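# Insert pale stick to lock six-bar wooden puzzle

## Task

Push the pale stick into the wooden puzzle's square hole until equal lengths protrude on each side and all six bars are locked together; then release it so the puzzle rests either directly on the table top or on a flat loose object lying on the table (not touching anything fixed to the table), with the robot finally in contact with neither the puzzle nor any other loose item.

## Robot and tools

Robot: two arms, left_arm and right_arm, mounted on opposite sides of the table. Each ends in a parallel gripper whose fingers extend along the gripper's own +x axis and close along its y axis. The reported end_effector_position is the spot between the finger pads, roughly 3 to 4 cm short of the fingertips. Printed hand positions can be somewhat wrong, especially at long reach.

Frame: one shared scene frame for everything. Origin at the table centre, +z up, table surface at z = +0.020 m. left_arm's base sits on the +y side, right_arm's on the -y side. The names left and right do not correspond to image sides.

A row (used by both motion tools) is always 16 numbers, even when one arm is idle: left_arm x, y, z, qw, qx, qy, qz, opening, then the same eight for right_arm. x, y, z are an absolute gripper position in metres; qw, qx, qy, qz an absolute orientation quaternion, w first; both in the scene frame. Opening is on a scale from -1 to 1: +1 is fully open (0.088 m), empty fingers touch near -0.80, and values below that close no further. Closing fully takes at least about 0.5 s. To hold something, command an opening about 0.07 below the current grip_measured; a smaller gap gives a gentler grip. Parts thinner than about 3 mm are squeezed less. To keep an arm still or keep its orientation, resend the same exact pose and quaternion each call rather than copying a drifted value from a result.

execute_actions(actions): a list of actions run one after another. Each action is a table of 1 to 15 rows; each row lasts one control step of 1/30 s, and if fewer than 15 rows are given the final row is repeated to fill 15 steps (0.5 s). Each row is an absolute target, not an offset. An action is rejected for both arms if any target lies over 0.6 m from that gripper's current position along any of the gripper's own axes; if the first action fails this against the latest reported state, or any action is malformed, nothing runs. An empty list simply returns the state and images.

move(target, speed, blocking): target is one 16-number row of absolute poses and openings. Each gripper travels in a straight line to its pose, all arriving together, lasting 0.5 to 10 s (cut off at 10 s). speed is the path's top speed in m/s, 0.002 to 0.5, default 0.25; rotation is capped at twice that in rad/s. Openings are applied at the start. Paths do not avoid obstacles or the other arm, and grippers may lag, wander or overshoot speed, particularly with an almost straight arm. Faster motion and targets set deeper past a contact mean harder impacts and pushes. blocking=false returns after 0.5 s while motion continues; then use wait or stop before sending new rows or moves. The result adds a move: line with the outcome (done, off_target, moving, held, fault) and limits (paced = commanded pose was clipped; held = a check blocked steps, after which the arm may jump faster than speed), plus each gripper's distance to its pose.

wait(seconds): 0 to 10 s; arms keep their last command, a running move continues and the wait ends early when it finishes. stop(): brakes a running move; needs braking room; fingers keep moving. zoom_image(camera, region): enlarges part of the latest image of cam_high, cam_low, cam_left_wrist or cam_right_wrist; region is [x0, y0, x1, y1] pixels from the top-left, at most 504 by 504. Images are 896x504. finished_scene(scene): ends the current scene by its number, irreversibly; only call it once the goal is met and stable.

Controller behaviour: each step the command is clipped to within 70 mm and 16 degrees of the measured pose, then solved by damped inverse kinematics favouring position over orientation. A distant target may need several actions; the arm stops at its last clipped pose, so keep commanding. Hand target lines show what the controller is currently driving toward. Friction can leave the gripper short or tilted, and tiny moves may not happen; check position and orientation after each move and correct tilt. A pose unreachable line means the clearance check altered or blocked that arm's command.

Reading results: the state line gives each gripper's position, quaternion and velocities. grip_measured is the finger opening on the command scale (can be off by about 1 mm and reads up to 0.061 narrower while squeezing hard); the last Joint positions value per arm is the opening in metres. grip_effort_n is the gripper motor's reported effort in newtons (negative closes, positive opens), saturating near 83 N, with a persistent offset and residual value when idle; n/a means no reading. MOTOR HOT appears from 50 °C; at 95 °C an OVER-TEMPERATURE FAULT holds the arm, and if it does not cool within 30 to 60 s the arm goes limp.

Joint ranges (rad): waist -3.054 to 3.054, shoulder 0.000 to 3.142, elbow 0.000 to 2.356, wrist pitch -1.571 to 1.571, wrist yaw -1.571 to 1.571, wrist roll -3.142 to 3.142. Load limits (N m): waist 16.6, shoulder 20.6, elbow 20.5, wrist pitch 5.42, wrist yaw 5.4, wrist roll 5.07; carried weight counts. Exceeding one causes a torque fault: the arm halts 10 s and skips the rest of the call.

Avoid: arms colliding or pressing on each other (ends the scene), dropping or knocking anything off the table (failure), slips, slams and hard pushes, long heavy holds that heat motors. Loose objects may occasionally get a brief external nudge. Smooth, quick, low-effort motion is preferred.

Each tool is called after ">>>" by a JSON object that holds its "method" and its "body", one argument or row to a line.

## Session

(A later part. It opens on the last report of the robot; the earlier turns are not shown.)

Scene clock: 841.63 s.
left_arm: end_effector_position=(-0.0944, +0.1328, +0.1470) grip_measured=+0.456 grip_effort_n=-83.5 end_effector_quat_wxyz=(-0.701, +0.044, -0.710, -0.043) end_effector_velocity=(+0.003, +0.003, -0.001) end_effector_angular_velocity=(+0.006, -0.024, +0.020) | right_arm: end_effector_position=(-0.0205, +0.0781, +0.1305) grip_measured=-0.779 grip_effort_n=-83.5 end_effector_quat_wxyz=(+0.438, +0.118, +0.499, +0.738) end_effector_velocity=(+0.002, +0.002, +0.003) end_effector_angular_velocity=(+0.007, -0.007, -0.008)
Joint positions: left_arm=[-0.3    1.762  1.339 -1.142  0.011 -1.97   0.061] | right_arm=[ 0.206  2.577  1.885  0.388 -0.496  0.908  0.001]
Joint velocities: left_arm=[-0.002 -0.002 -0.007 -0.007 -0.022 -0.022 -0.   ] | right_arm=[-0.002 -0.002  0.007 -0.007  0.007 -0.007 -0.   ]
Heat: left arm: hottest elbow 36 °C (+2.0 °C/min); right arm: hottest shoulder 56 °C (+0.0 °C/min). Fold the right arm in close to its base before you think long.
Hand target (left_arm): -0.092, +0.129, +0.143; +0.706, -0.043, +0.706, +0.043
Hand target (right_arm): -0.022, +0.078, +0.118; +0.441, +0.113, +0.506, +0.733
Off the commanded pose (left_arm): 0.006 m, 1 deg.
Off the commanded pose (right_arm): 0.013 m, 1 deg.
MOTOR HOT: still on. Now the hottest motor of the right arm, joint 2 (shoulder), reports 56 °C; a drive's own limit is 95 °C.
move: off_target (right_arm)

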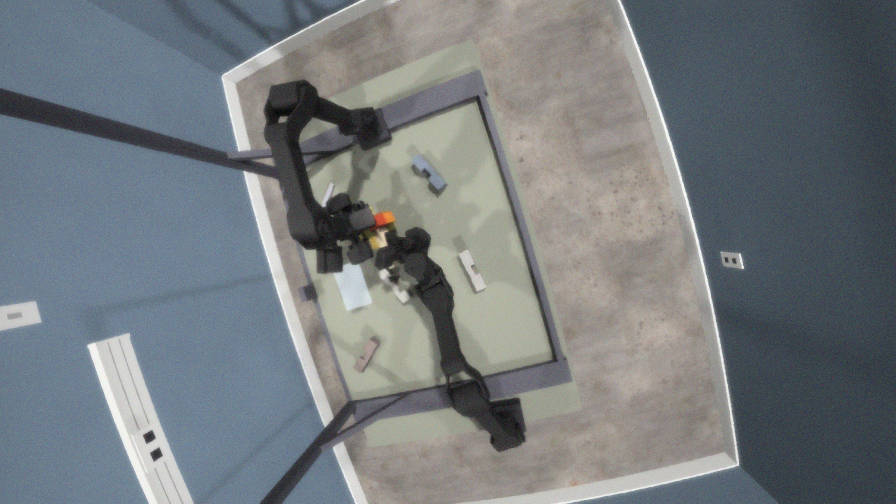

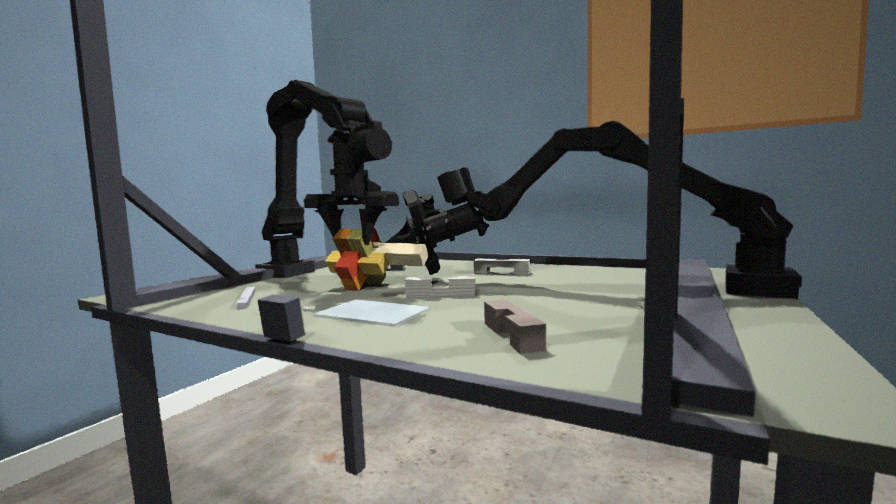

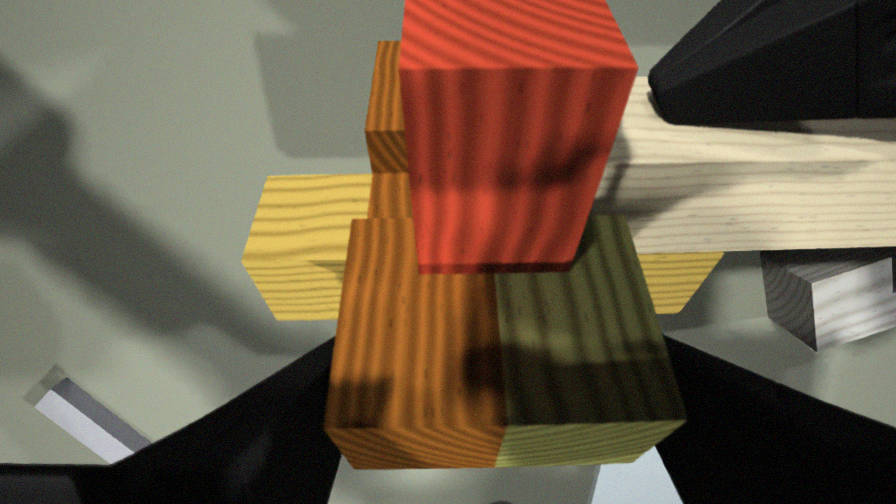

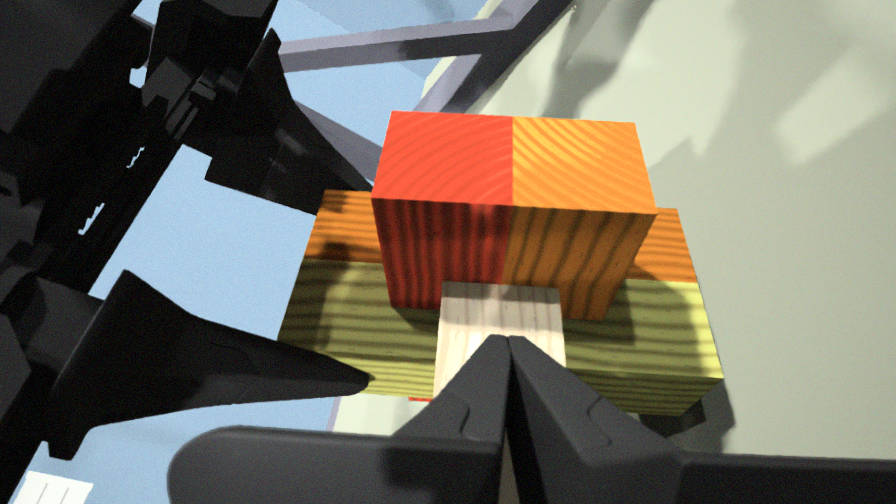

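>>> {"method": "move", "body": {
  "target": [-0.0922, 0.1286, 0.136, 0.7058, -0.0432, 0.7058, 0.0432, 0.38, -0.008, 0.070, 0.150, 0.4406, 0.1128, 0.5055, 0.7332, -0.85],
  "speed": 0.1
}}

>>> {"method": "move", "body": {
  "target": [-0.0922, 0.1286, 0.136, 0.7058, -0.0432, 0.7058, 0.0432, 0.38, -0.015, -0.058, 0.150, 0.6601, -0.0653, 0.0578, 0.7462, -0.85],
  "speed": 0.4
}}

>>> {"method": "move", "body": {
  "target": [-0.0922, 0.1286, 0.136, 0.7058, -0.0432, 0.7058, 0.0432, 0.38, -0.0395, -0.052, 0.110, 0.6601, -0.0653, 0.0578, 0.7462, -0.85],
  "speed": 0.1
}}

Scene clock: 873.47 s.
left_arm: end_effector_position=(-0.0952, +0.1292, +0.1466) grip_measured=+0.456 grip_effort_n=-83.5 end_effector_quat_wxyz=(-0.700, +0.050, -0.712, -0.037) end_effector_velocity=(+0.002, +0.005, +0.000) end_effector_angular_velocity=(+0.019, -0.013, -0.010) | right_arm: end_effector_position=(-0.0081, +0.0732, +0.1516) grip_measured=-0.779 grip_effort_n=-83.5 end_effector_quat_wxyz=(+0.442, +0.117, +0.502, +0.734) end_effector_velocity=(+0.002, -0.008, -0.015) end_effector_angular_velocity=(-0.048, -0.022, +0.011)
Joint positions: left_arm=[-0.3    1.762  1.337 -1.122  0.009 -1.97   0.061] | right_arm=[ 0.186  2.509  1.853  0.338 -0.508  0.904  0.001]
Joint velocities: left_arm=[-0.002 -0.002 -0.002 -0.022 -0.007  0.007  0.   ] | right_arm=[-0.002 -0.007 -0.032 -0.037 -0.007 -0.022 -0.   ]
Heat: left arm: hottest elbow 36 °C (+1.0 °C/min); right arm: hottest shoulder 55 °C (-1.0 °C/min). Fold the right arm in close to its base before you think long.
Hand target (left_arm): -0.092, +0.129, +0.136; +0.706, -0.043, +0.706, +0.043
Hand target (right_arm): -0.008, +0.070, +0.150; +0.440, +0.113, +0.505, +0.733
Off the commanded pose (left_arm): 0.011 m, 1 deg.
Off the commanded pose (right_arm): 0.004 m, 1 deg.
MOTOR HOT: still on. Now the hottest motor of the right arm, joint 2 (shoulder), reports 55 °C; a drive's own limit is 95 °C.
move: off_target (left_arm)

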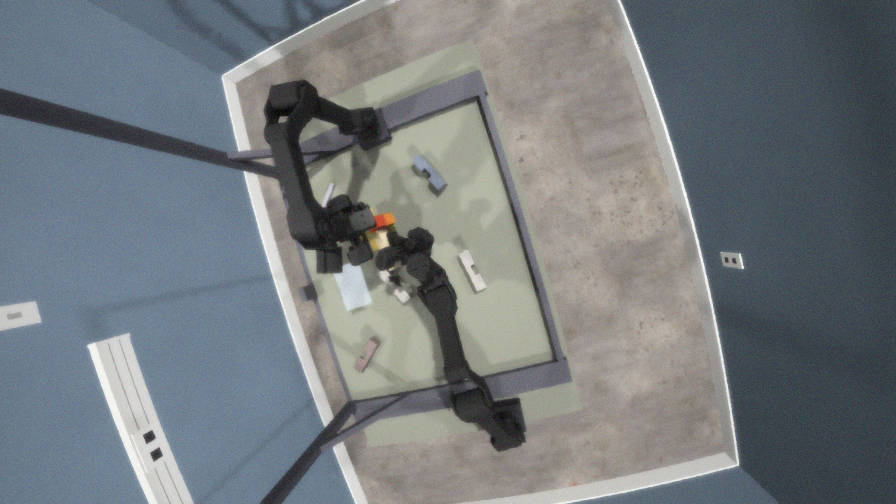

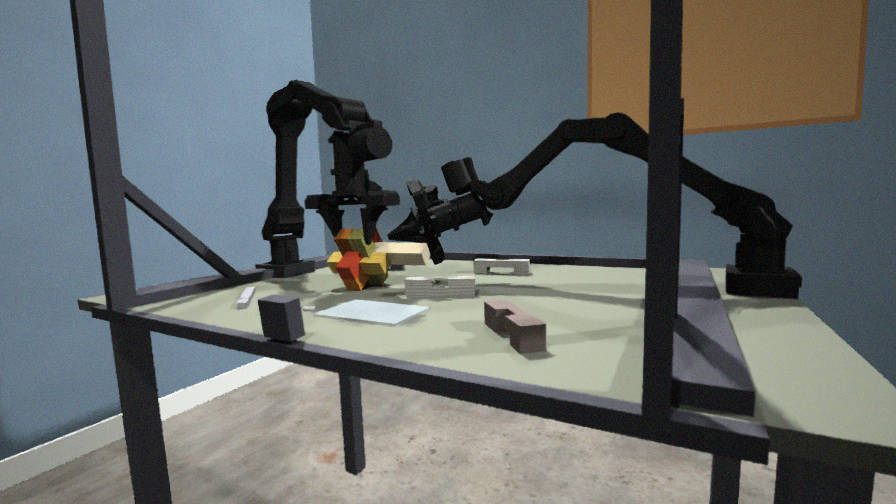

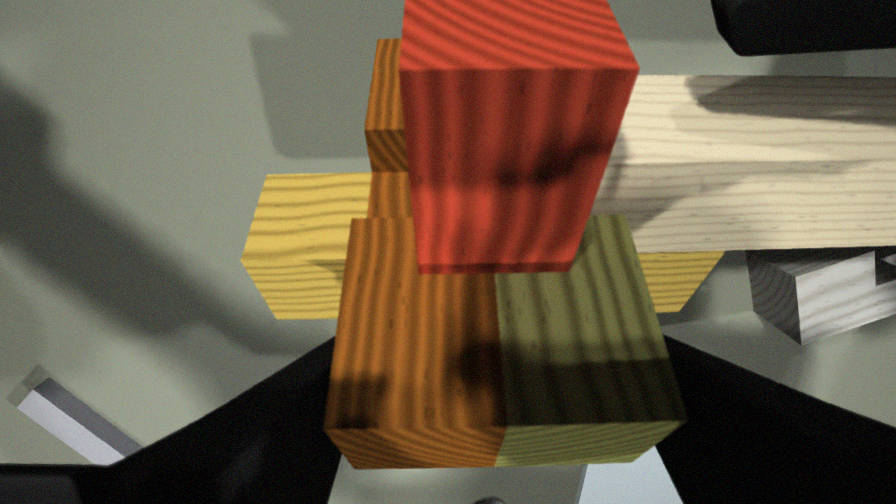

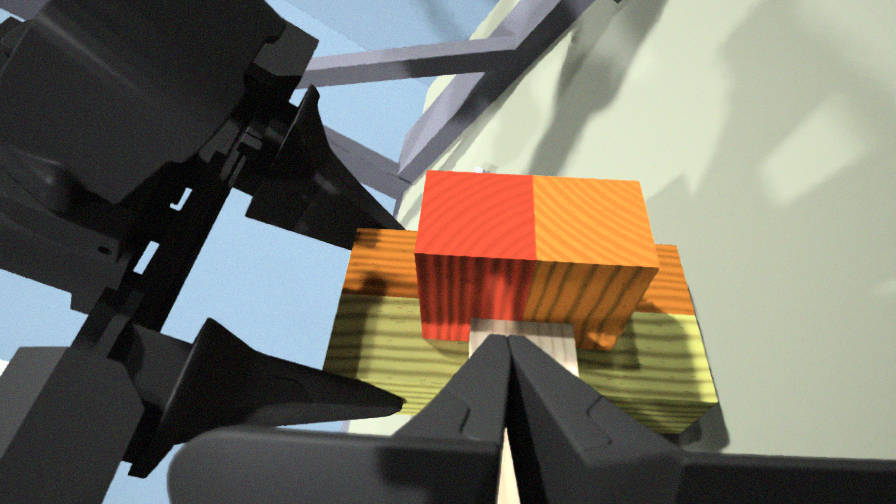

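Scene clock: 875.33 s.
left_arm: end_effector_position=(-0.0950, +0.1291, +0.1466) grip_measured=+0.456 grip_effort_n=-83.5 end_effector_quat_wxyz=(-0.700, +0.050, -0.712, -0.037) end_effector_velocity=(+0.003, +0.005, +0.000) end_effector_angular_velocity=(+0.019, -0.013, +0.025) | right_arm: end_effector_position=(-0.0162, -0.0550, +0.1490) grip_measured=-0.779 grip_effort_n=-83.5 end_effector_quat_wxyz=(+0.658, -0.063, +0.058, +0.748) end_effector_velocity=(+0.003, -0.002, -0.002) end_effector_angular_velocity=(-0.001, -0.009, -0.008)
Joint positions: left_arm=[-0.3    1.762  1.337 -1.122  0.009 -1.97   0.061] | right_arm=[0.432 2.144 1.022 0.946 0.234 0.044 0.001]
Joint velocities: left_arm=[ 0.002 -0.002 -0.002 -0.022 -0.007 -0.022 -0.   ] | right_arm=[-0.002 -0.002 -0.012  0.007  0.007 -0.007 -0.   ]
Heat: left arm: hottest elbow 36 °C (+1.0 °C/min); right arm: hottest shoulder 55 °C (-1.0 °C/min). Fold the right arm in close to its base before you think long.
Hand target (left_arm): -0.092, +0.129, +0.136; +0.706, -0.043, +0.706, +0.043
Hand target (right_arm): -0.015, -0.057, +0.150; +0.660, -0.064, +0.056, +0.747
Off the commanded pose (left_arm): 0.011 m, 1 deg.
Off the commanded pose (right_arm): 0.003 m, 0 deg.
MOTOR HOT: still on. Now the hottest motor of the right arm, joint 2 (shoulder), reports 55 °C; a drive's own limit is 95 °C.
move: off_target (left_arm)

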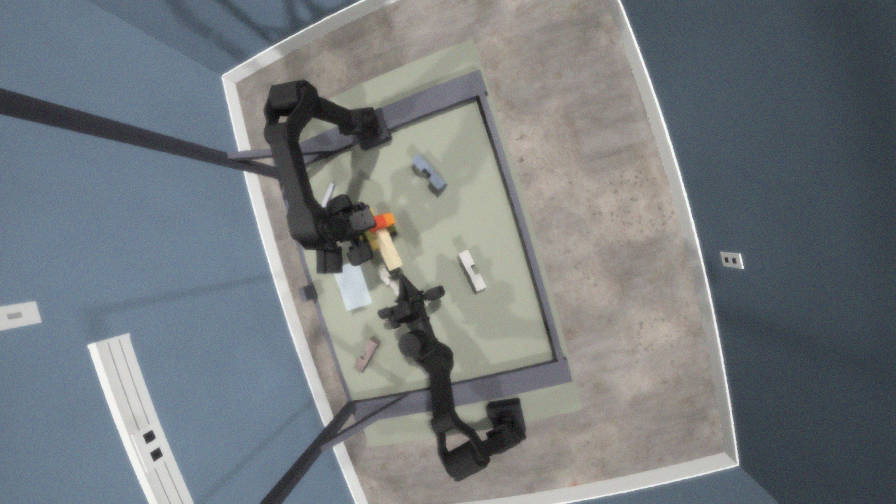

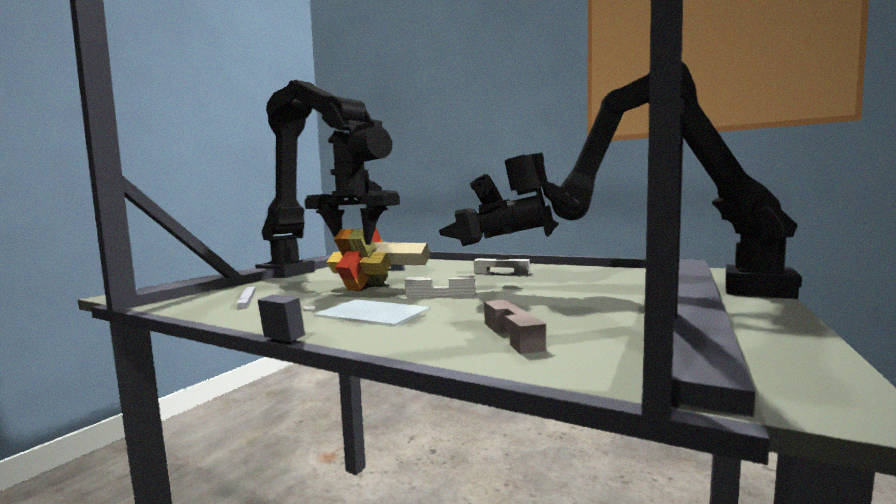

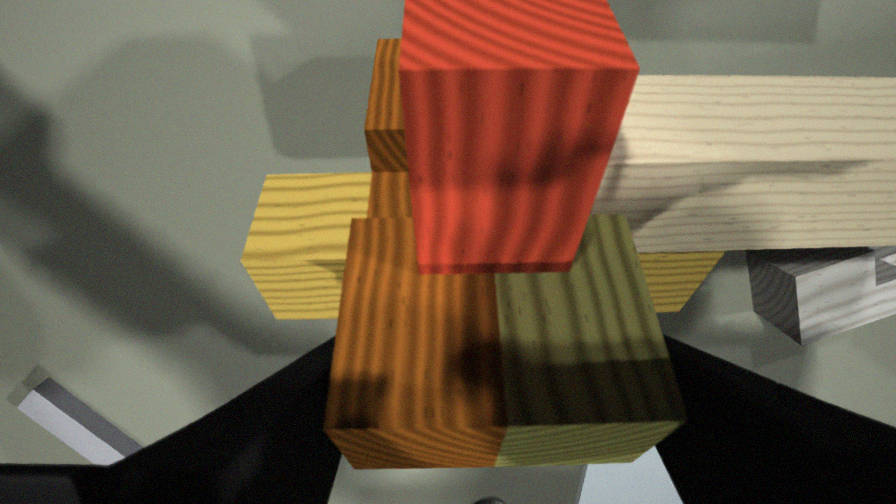

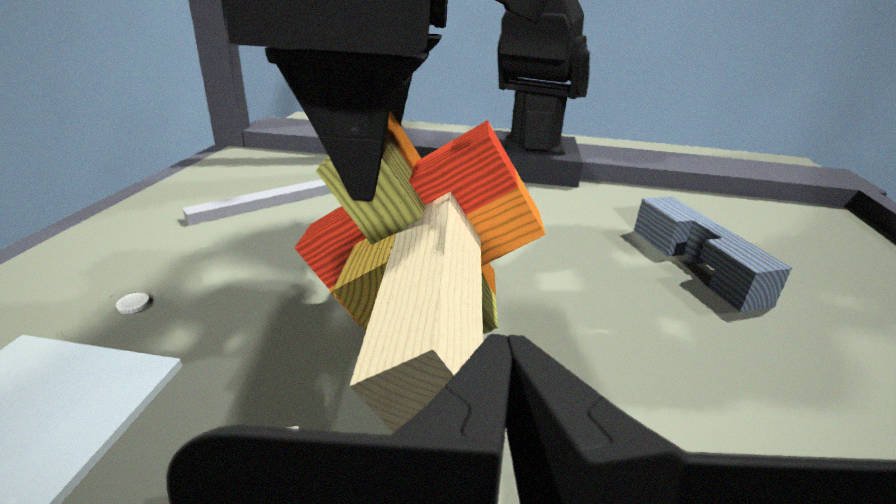

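Scene clock: 876.30 s.
left_arm: end_effector_position=(-0.0951, +0.1291, +0.1466) grip_measured=+0.456 grip_effort_n=-83.5 end_effector_quat_wxyz=(-0.700, +0.051, -0.712, -0.037) end_effector_velocity=(+0.002, -0.001, +0.000) end_effector_angular_velocity=(-0.009, -0.005, +0.010) | right_arm: end_effector_position=(-0.0394, -0.0535, +0.1145) grip_measured=-0.779 grip_effort_n=-83.5 end_effector_quat_wxyz=(+0.658, -0.064, +0.056, +0.748) end_effector_velocity=(+0.006, -0.000, -0.003) end_effector_angular_velocity=(-0.008, -0.028, -0.011)
Joint positions: left_arm=[-0.3    1.762  1.337 -1.122  0.009 -1.97   0.061] | right_arm=[0.485 2.277 1.066 1.034 0.287 0.05  0.001]
Joint velocities: left_arm=[ 0.002 -0.002 -0.002  0.007 -0.007 -0.007  0.001] | right_arm=[-0.007 -0.002 -0.007 -0.007  0.007 -0.022  0.   ]
Heat: left arm: hottest elbow 36 °C (+1.0 °C/min); right arm: hottest shoulder 55 °C (-1.0 °C/min). Fold the right arm in close to its base before you think long.
Hand target (left_arm): -0.092, +0.129, +0.136; +0.706, -0.043, +0.706, +0.043
Hand target (right_arm): -0.039, -0.052, +0.110; +0.660, -0.065, +0.058, +0.746
Off the commanded pose (left_arm): 0.011 m, 1 deg.
Off the commanded pose (right_arm): 0.005 m, 0 deg.
MOTOR HOT: still on. Now the hottest motor of the right arm, joint 2 (shoulder), reports 55 °C; a drive's own limit is 95 °C.
move: off_target (left_arm)

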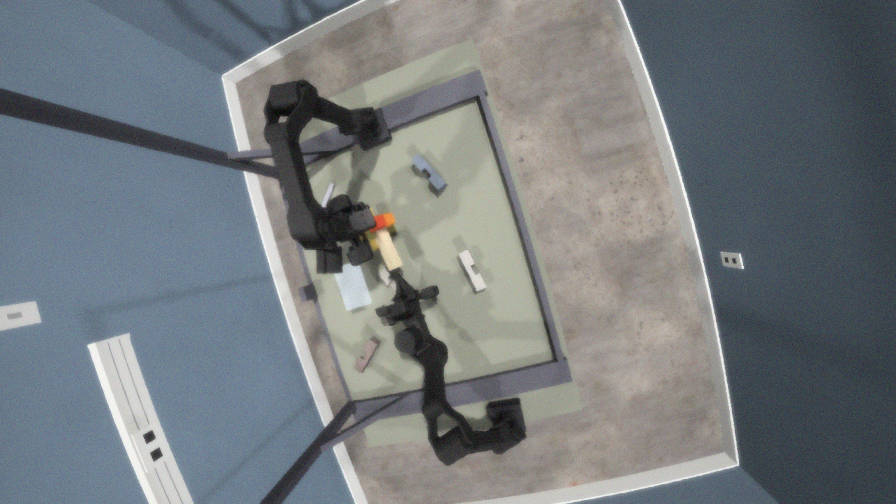

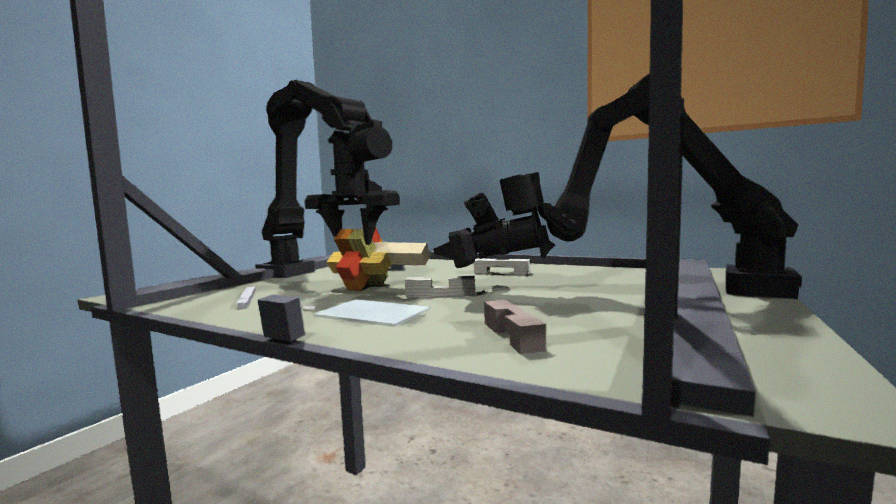

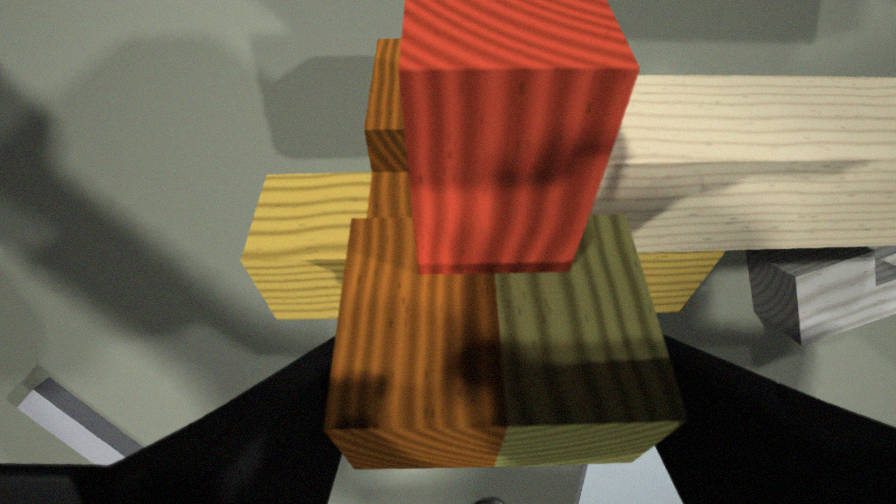

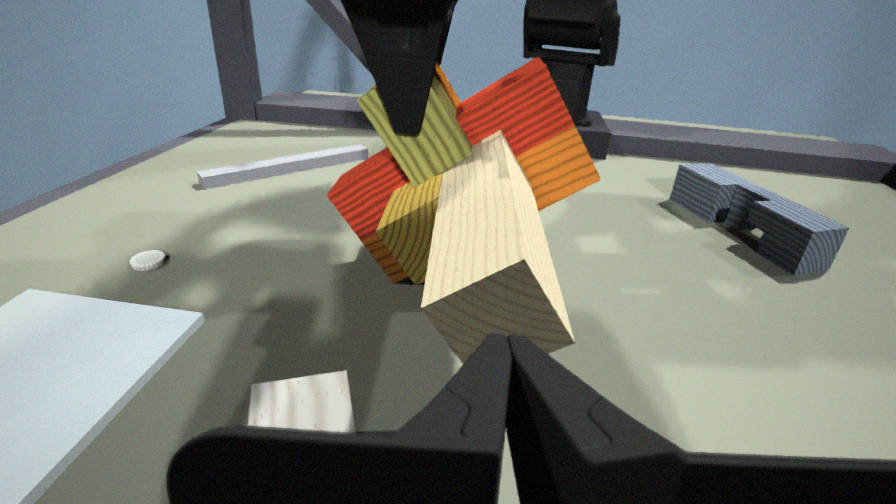

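>>> {"method": "execute_actions", "body": {
  "actions": []
}}

Scene clock: 890.40 s.
left_arm: end_effector_position=(-0.0951, +0.1291, +0.1466) grip_measured=+0.456 grip_effort_n=-83.5 end_effector_quat_wxyz=(-0.700, +0.051, -0.712, -0.037) end_effector_velocity=(+0.001, +0.003, -0.001) end_effector_angular_velocity=(+0.010, -0.010, +0.020) | right_arm: end_effector_position=(-0.0394, -0.0535, +0.1145) grip_measured=-0.779 grip_effort_n=-83.5 end_effector_quat_wxyz=(+0.658, -0.064, +0.056, +0.748) end_effector_velocity=(+0.005, +0.001, -0.001) end_effector_angular_velocity=(-0.007, +0.003, -0.016)
Joint positions: left_arm=[-0.3    1.762  1.337 -1.122  0.009 -1.97   0.061] | right_arm=[0.485 2.277 1.066 1.034 0.287 0.05  0.001]
Joint velocities: left_arm=[-0.002 -0.002 -0.007 -0.007 -0.007 -0.022 -0.   ] | right_arm=[-0.007 -0.002 -0.002 -0.007  0.007  0.007 -0.   ]
Heat: left arm: hottest elbow 35 °C (+0.0 °C/min); right arm: hottest shoulder 52 °C (-5.1 °C/min). Fold the right arm in close to its base before you think long.
Hand target (left_arm): -0.092, +0.129, +0.136; +0.706, -0.043, +0.706, +0.043
Hand target (right_arm): -0.039, -0.052, +0.110; +0.660, -0.065, +0.058, +0.746
Off the commanded pose (left_arm): 0.011 m, 1 deg.
Off the commanded pose (right_arm): 0.005 m, 0 deg.
MOTOR HOT: still on. Now the hottest motor of the right arm, joint 2 (shoulder), reports 52 °C; a drive's own limit is 95 °C.

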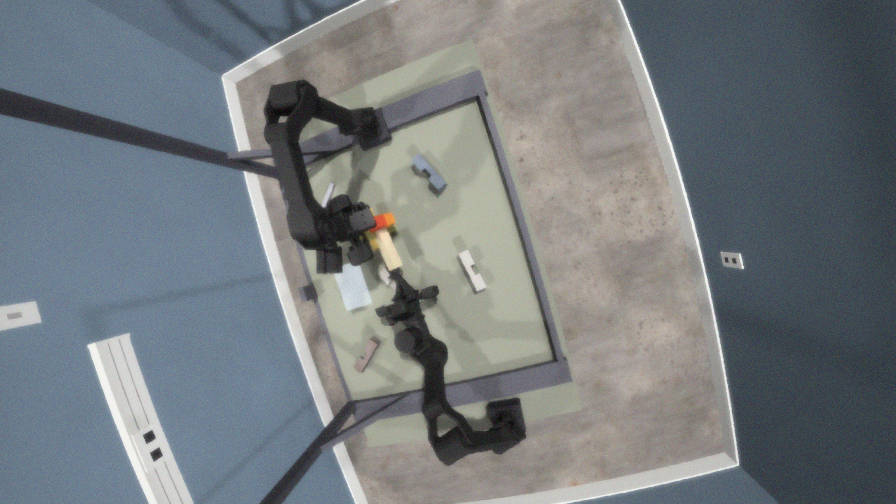

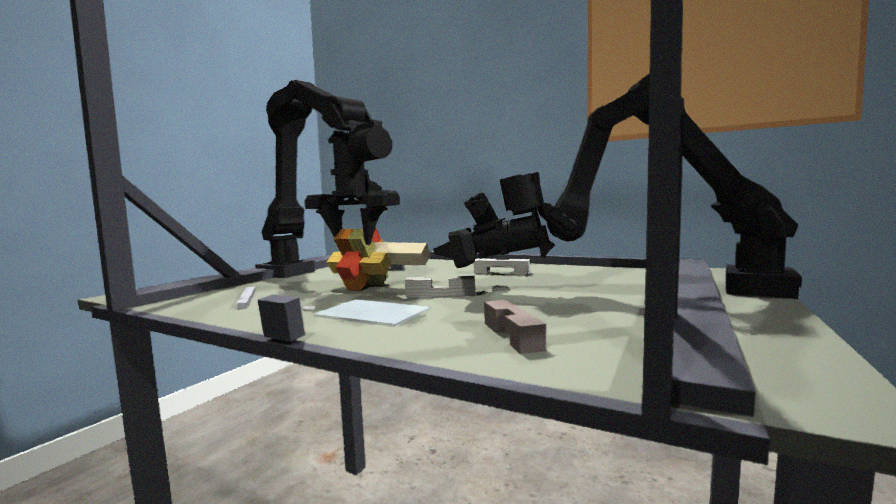

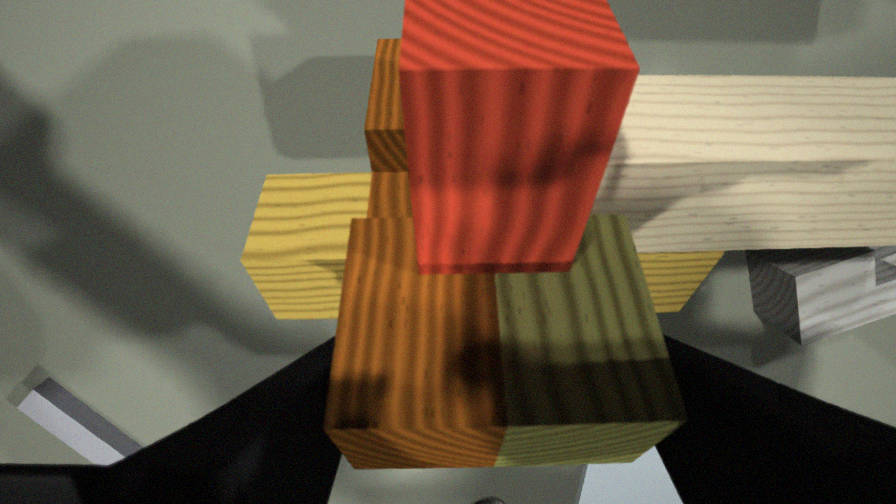

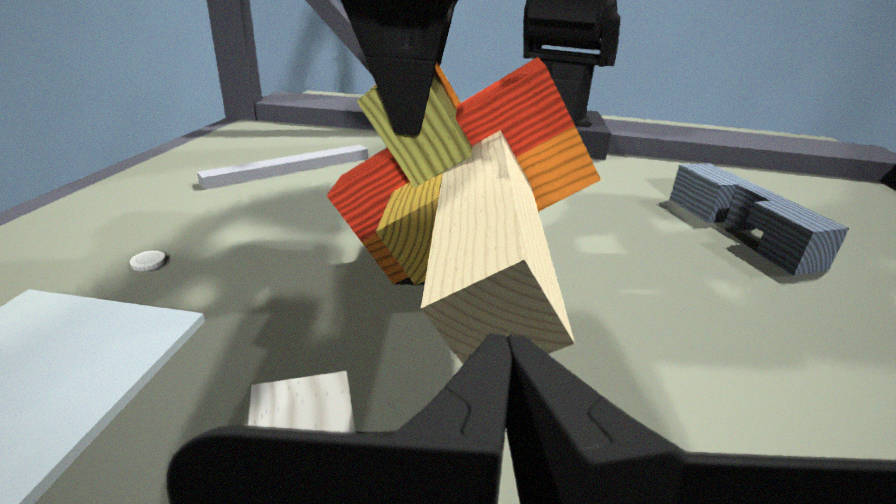

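>>> {"method": "zoom_image", "body": {
  "camera": "cam_right_wrist",
  "region": [400, 60, 620, 240]
}}

>>> {"method": "zoom_image", "body": {
  "camera": "cam_left_wrist",
  "region": [520, 40, 760, 280]
}}

Region (400, 60, 620, 240) of cam_right_wrist's 896x504 image, scaled by 2.291, with more detail than that image has; it fills the top 412 rows of this view, and the rest is white.

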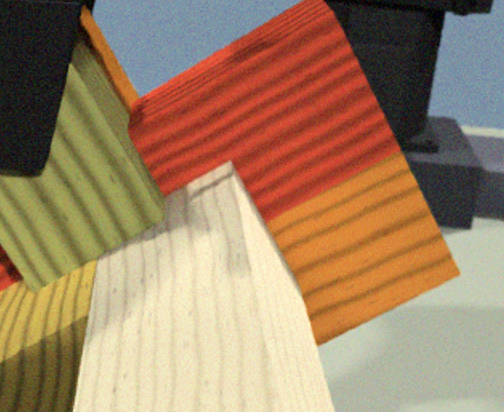

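Region (520, 40, 760, 280) of cam_left_wrist's 896x504 image, scaled by 2.100, with more detail than that image has.

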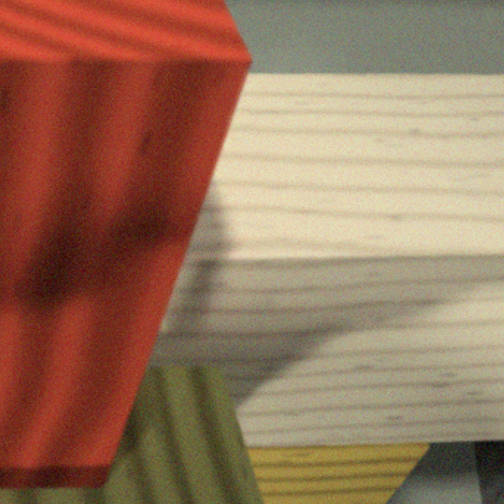

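>>> {"method": "zoom_image", "body": {
  "camera": "cam_right_wrist",
  "region": [455, 110, 545, 200]
}}

Region (455, 110, 545, 200) of cam_right_wrist's 896x504 image, scaled by 5.600, with more detail than that image has.

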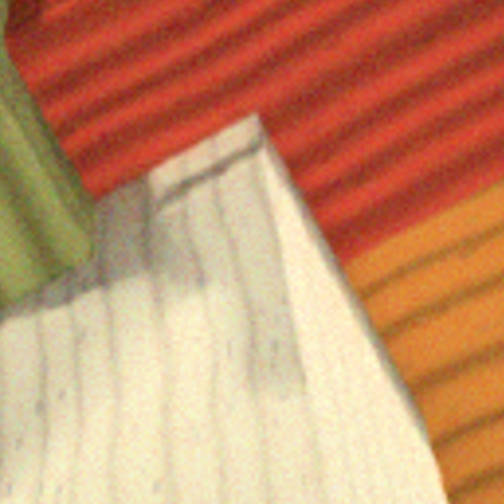

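>>> {"method": "zoom_image", "body": {
  "camera": "cam_right_wrist",
  "region": [320, 40, 620, 300]
}}

Region (320, 40, 620, 300) of cam_right_wrist's 896x504 image, scaled by 1.680, with more detail than that image has; it fills the top 437 rows of this view, and the rest is white.

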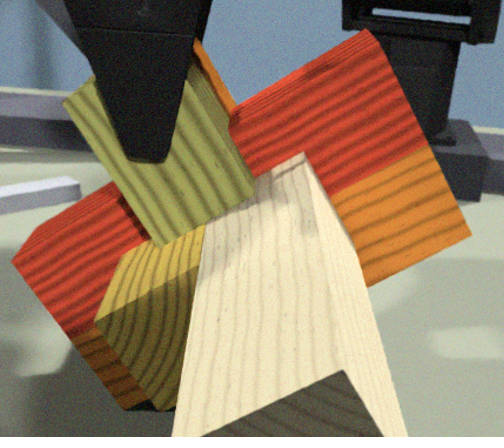

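>>> {"method": "zoom_image", "body": {
  "camera": "cam_right_wrist",
  "region": [500, 50, 610, 190]
}}

Region (500, 50, 610, 190) of cam_right_wrist's 896x504 image, scaled by 3.600, with more detail than that image has; it fills the left 396 columns of this view, and the rest is white.

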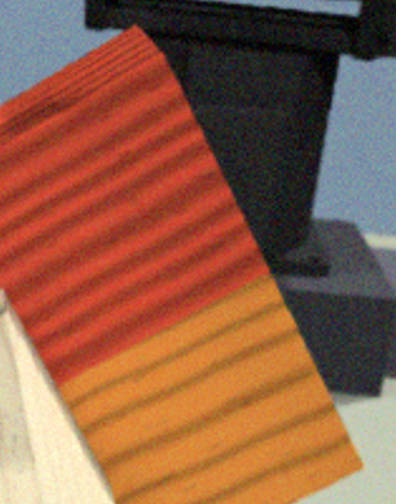

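>>> {"method": "zoom_image", "body": {
  "camera": "cam_right_wrist",
  "region": [315, 140, 455, 295]
}}

Region (315, 140, 455, 295) of cam_right_wrist's 896x504 image, scaled by 3.252, with more detail than that image has; it fills the left 455 columns of this view, and the rest is white.

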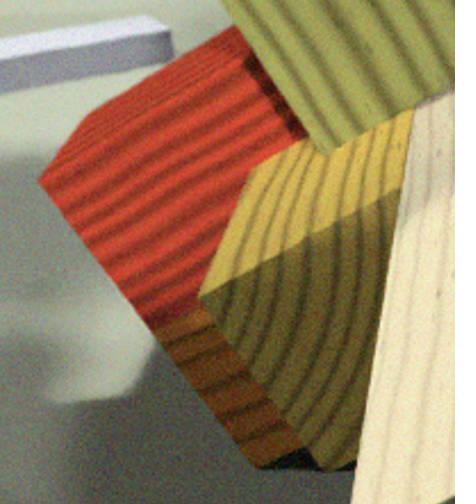

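>>> {"method": "move", "body": {
  "target": [-0.0922, 0.1286, 0.136, 0.7058, -0.0432, 0.7058, 0.0432, 0.38, -0.0007, -0.0502, 0.142, 0.4669, 0.15, 0.4803, 0.7272, 0.6],
  "speed": 0.25
}}

Scene clock: 1012.90 s.
left_arm: end_effector_position=(-0.0950, +0.1291, +0.1466) grip_measured=+0.456 grip_effort_n=-83.5 end_effector_quat_wxyz=(-0.700, +0.050, -0.712, -0.037) end_effector_velocity=(-0.002, -0.000, -0.001) end_effector_angular_velocity=(-0.000, +0.008, +0.005) | right_arm: end_effector_position=(+0.0001, -0.0525, +0.1347) grip_measured=+0.598 grip_effort_n=15.6 end_effector_quat_wxyz=(+0.472, +0.144, +0.485, +0.722) end_effector_velocity=(+0.002, +0.000, +0.001) end_effector_angular_velocity=(-0.006, +0.004, -0.011)
Joint positions: left_arm=[-0.3    1.762  1.337 -1.122  0.009 -1.97   0.061] | right_arm=[ 0.232  2.149  1.057  0.82  -0.379  0.941  0.068]
Joint velocities: left_arm=[-0.002  0.002 -0.002  0.007  0.007 -0.007 -0.   ] | right_arm=[-0.002 -0.007 -0.002 -0.007  0.007  0.007 -0.   ]
Heat: left arm: hottest elbow 32 °C (-1.0 °C/min); right arm: hottest shoulder 48 °C (+0.0 °C/min). Fold the right arm in close to its base before you think long.
Hand target (left_arm): -0.092, +0.129, +0.136; +0.706, -0.043, +0.706, +0.043
Hand target (right_arm): -0.001, -0.050, +0.142; +0.467, +0.150, +0.482, +0.726
Off the commanded pose (left_arm): 0.011 m, 1 deg.
Off the commanded pose (right_arm): 0.008 m, 1 deg.
MOTOR HOT: still on. Now the hottest motor of the right arm, joint 2 (shoulder), reports 48 °C; a drive's own limit is 95 °C.
move: off_target (left_arm)

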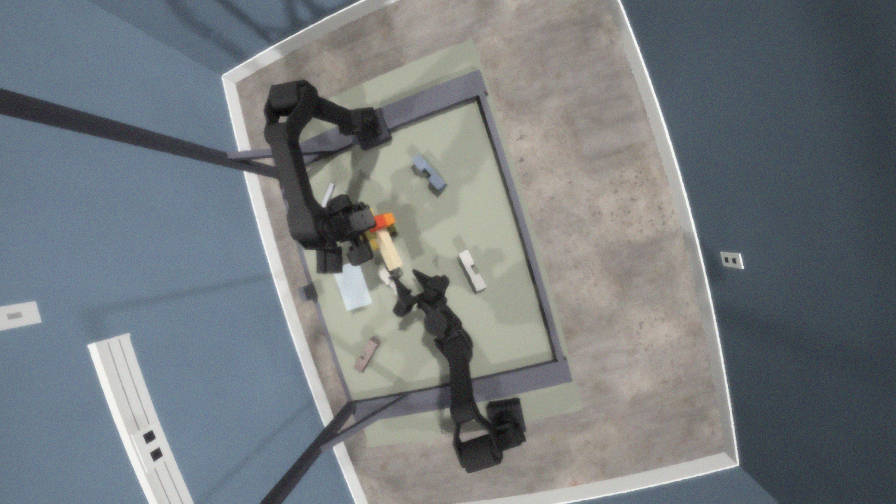

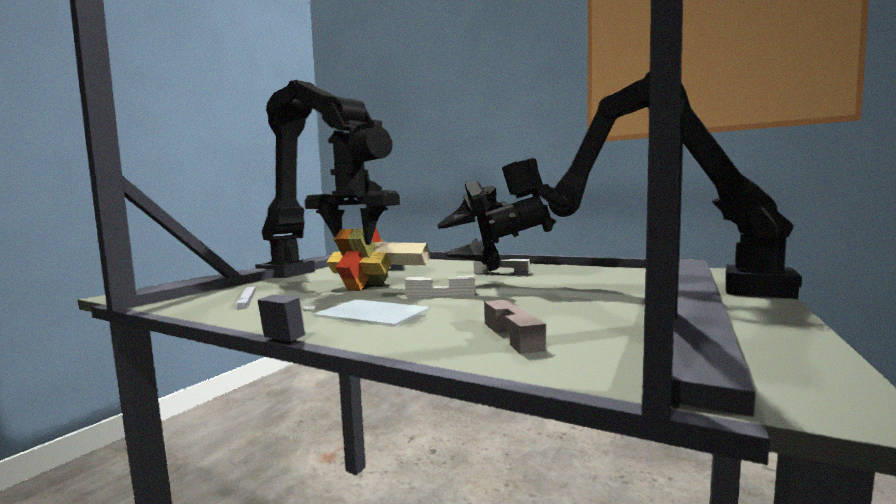

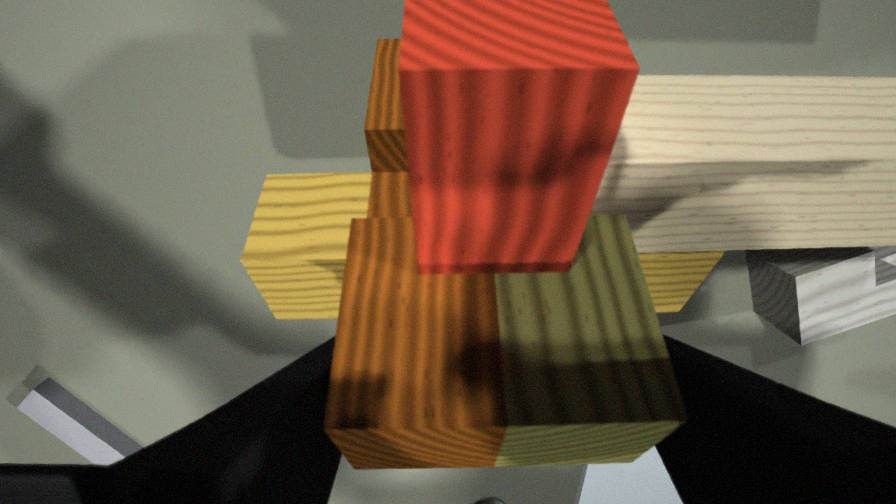

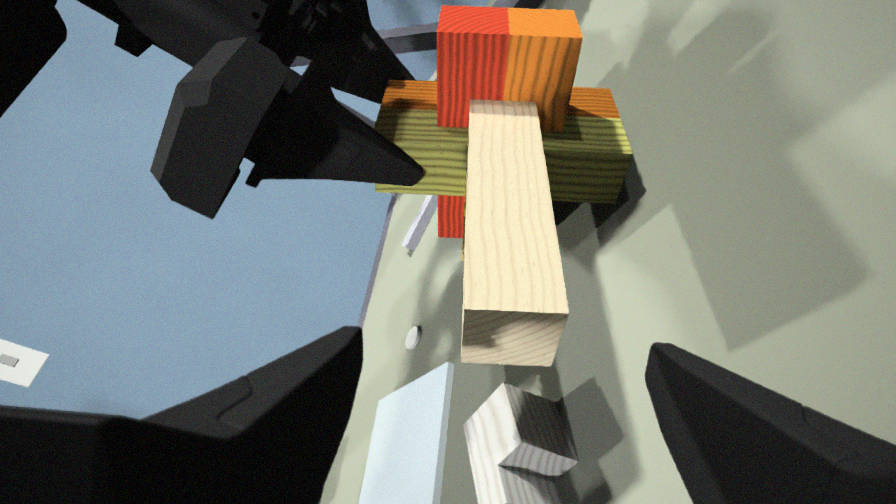

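>>> {"method": "zoom_image", "body": {
  "camera": "cam_right_wrist",
  "region": [420, 0, 600, 150]
}}

Region (420, 0, 600, 150) of cam_right_wrist's 896x504 image, scaled by 2.800, with more detail than that image has.

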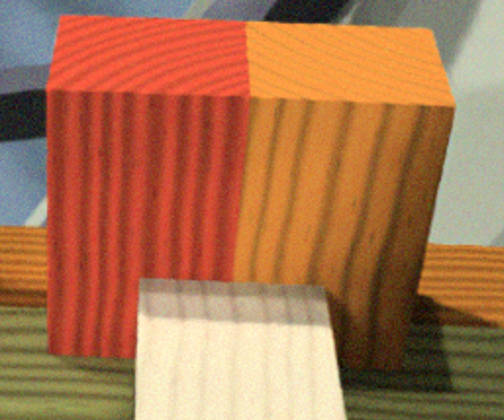

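>>> {"method": "move", "body": {
  "target": [-0.0922, 0.1286, 0.136, 0.7058, -0.0432, 0.7058, 0.0432, 0.38, -0.0465, 0.0264, 0.1075, 0.4669, 0.15, 0.4803, 0.7272, 0.6],
  "speed": 0.08
}}

Scene clock: 1022.07 s.
left_arm: end_effector_position=(-0.0950, +0.1291, +0.1466) grip_measured=+0.456 grip_effort_n=-83.5 end_effector_quat_wxyz=(-0.700, +0.050, -0.712, -0.037) end_effector_velocity=(+0.004, +0.005, -0.000) end_effector_angular_velocity=(+0.016, -0.027, +0.020) | right_arm: end_effector_position=(-0.0462, +0.0250, +0.1182) grip_measured=+0.598 grip_effort_n=15.6 end_effector_quat_wxyz=(+0.463, +0.154, +0.475, +0.733) end_effector_velocity=(+0.002, +0.002, -0.003) end_effector_angular_velocity=(-0.003, -0.009, -0.008)
Joint positions: left_arm=[-0.3    1.762  1.337 -1.122  0.009 -1.97   0.061] | right_arm=[ 0.297  2.442  1.496  0.718 -0.327  0.957  0.068]
Joint velocities: left_arm=[-0.002 -0.002 -0.002 -0.022 -0.022 -0.022  0.   ] | right_arm=[-0.002  0.007  0.007 -0.007  0.007 -0.007 -0.   ]
Heat: left arm: hottest elbow 32 °C (-1.0 °C/min); right arm: hottest shoulder 49 °C (+1.0 °C/min). Fold the right arm in close to its base before you think long.
Hand target (left_arm): -0.092, +0.129, +0.136; +0.706, -0.043, +0.706, +0.043
Hand target (right_arm): -0.047, +0.026, +0.107; +0.467, +0.150, +0.480, +0.727
Off the commanded pose (left_arm): 0.011 m, 1 deg.
Off the commanded pose (right_arm): 0.011 m, 1 deg.
MOTOR HOT: still on. Now the hottest motor of the right arm, joint 2 (shoulder), reports 49 °C; a drive's own limit is 95 °C.
move: off_target (left_arm, right_arm)

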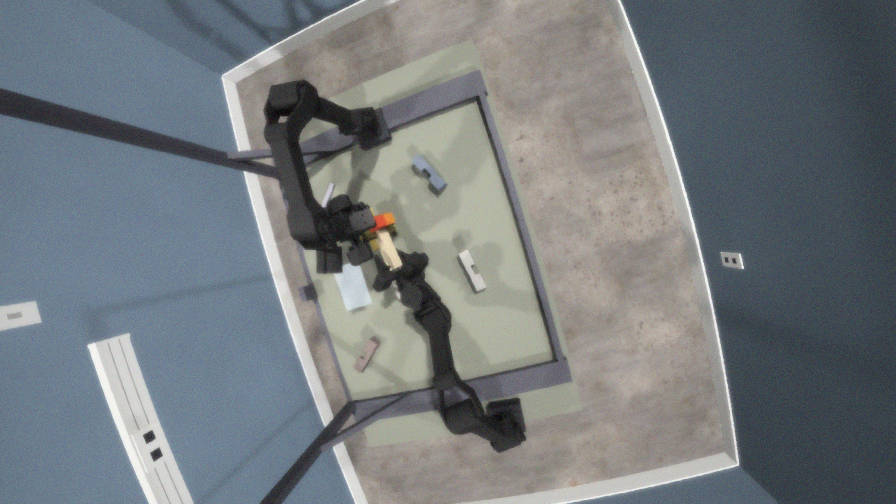

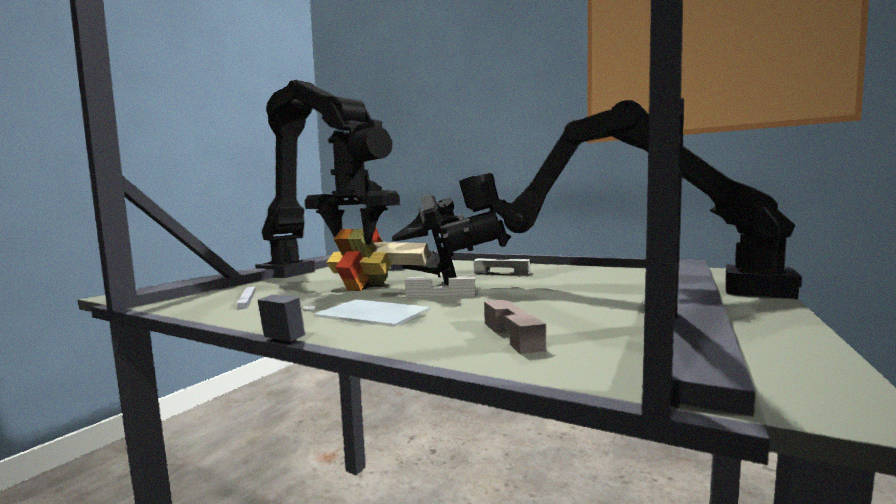

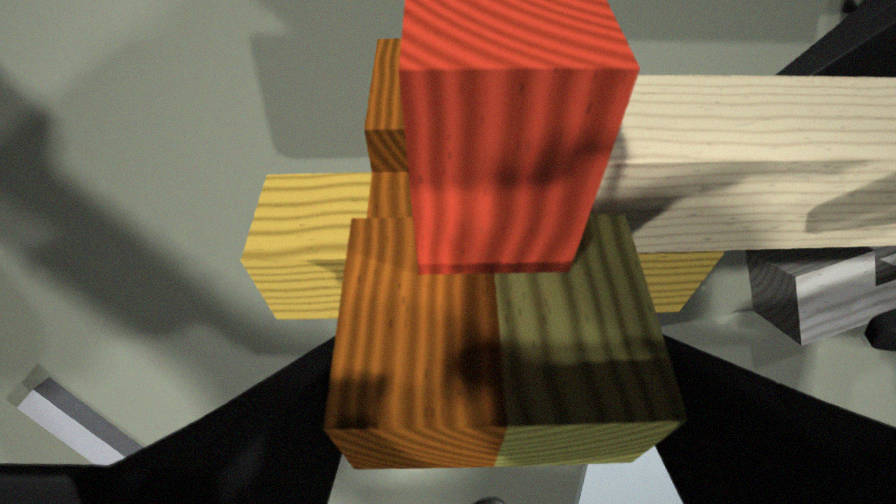

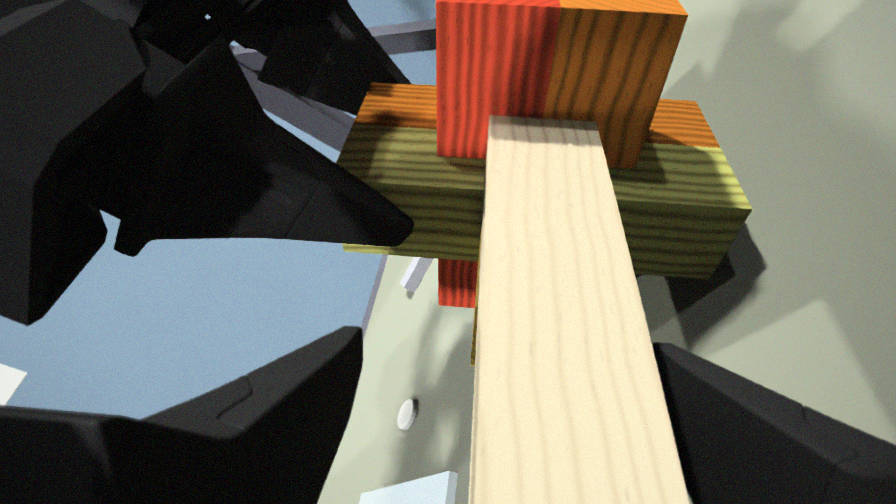

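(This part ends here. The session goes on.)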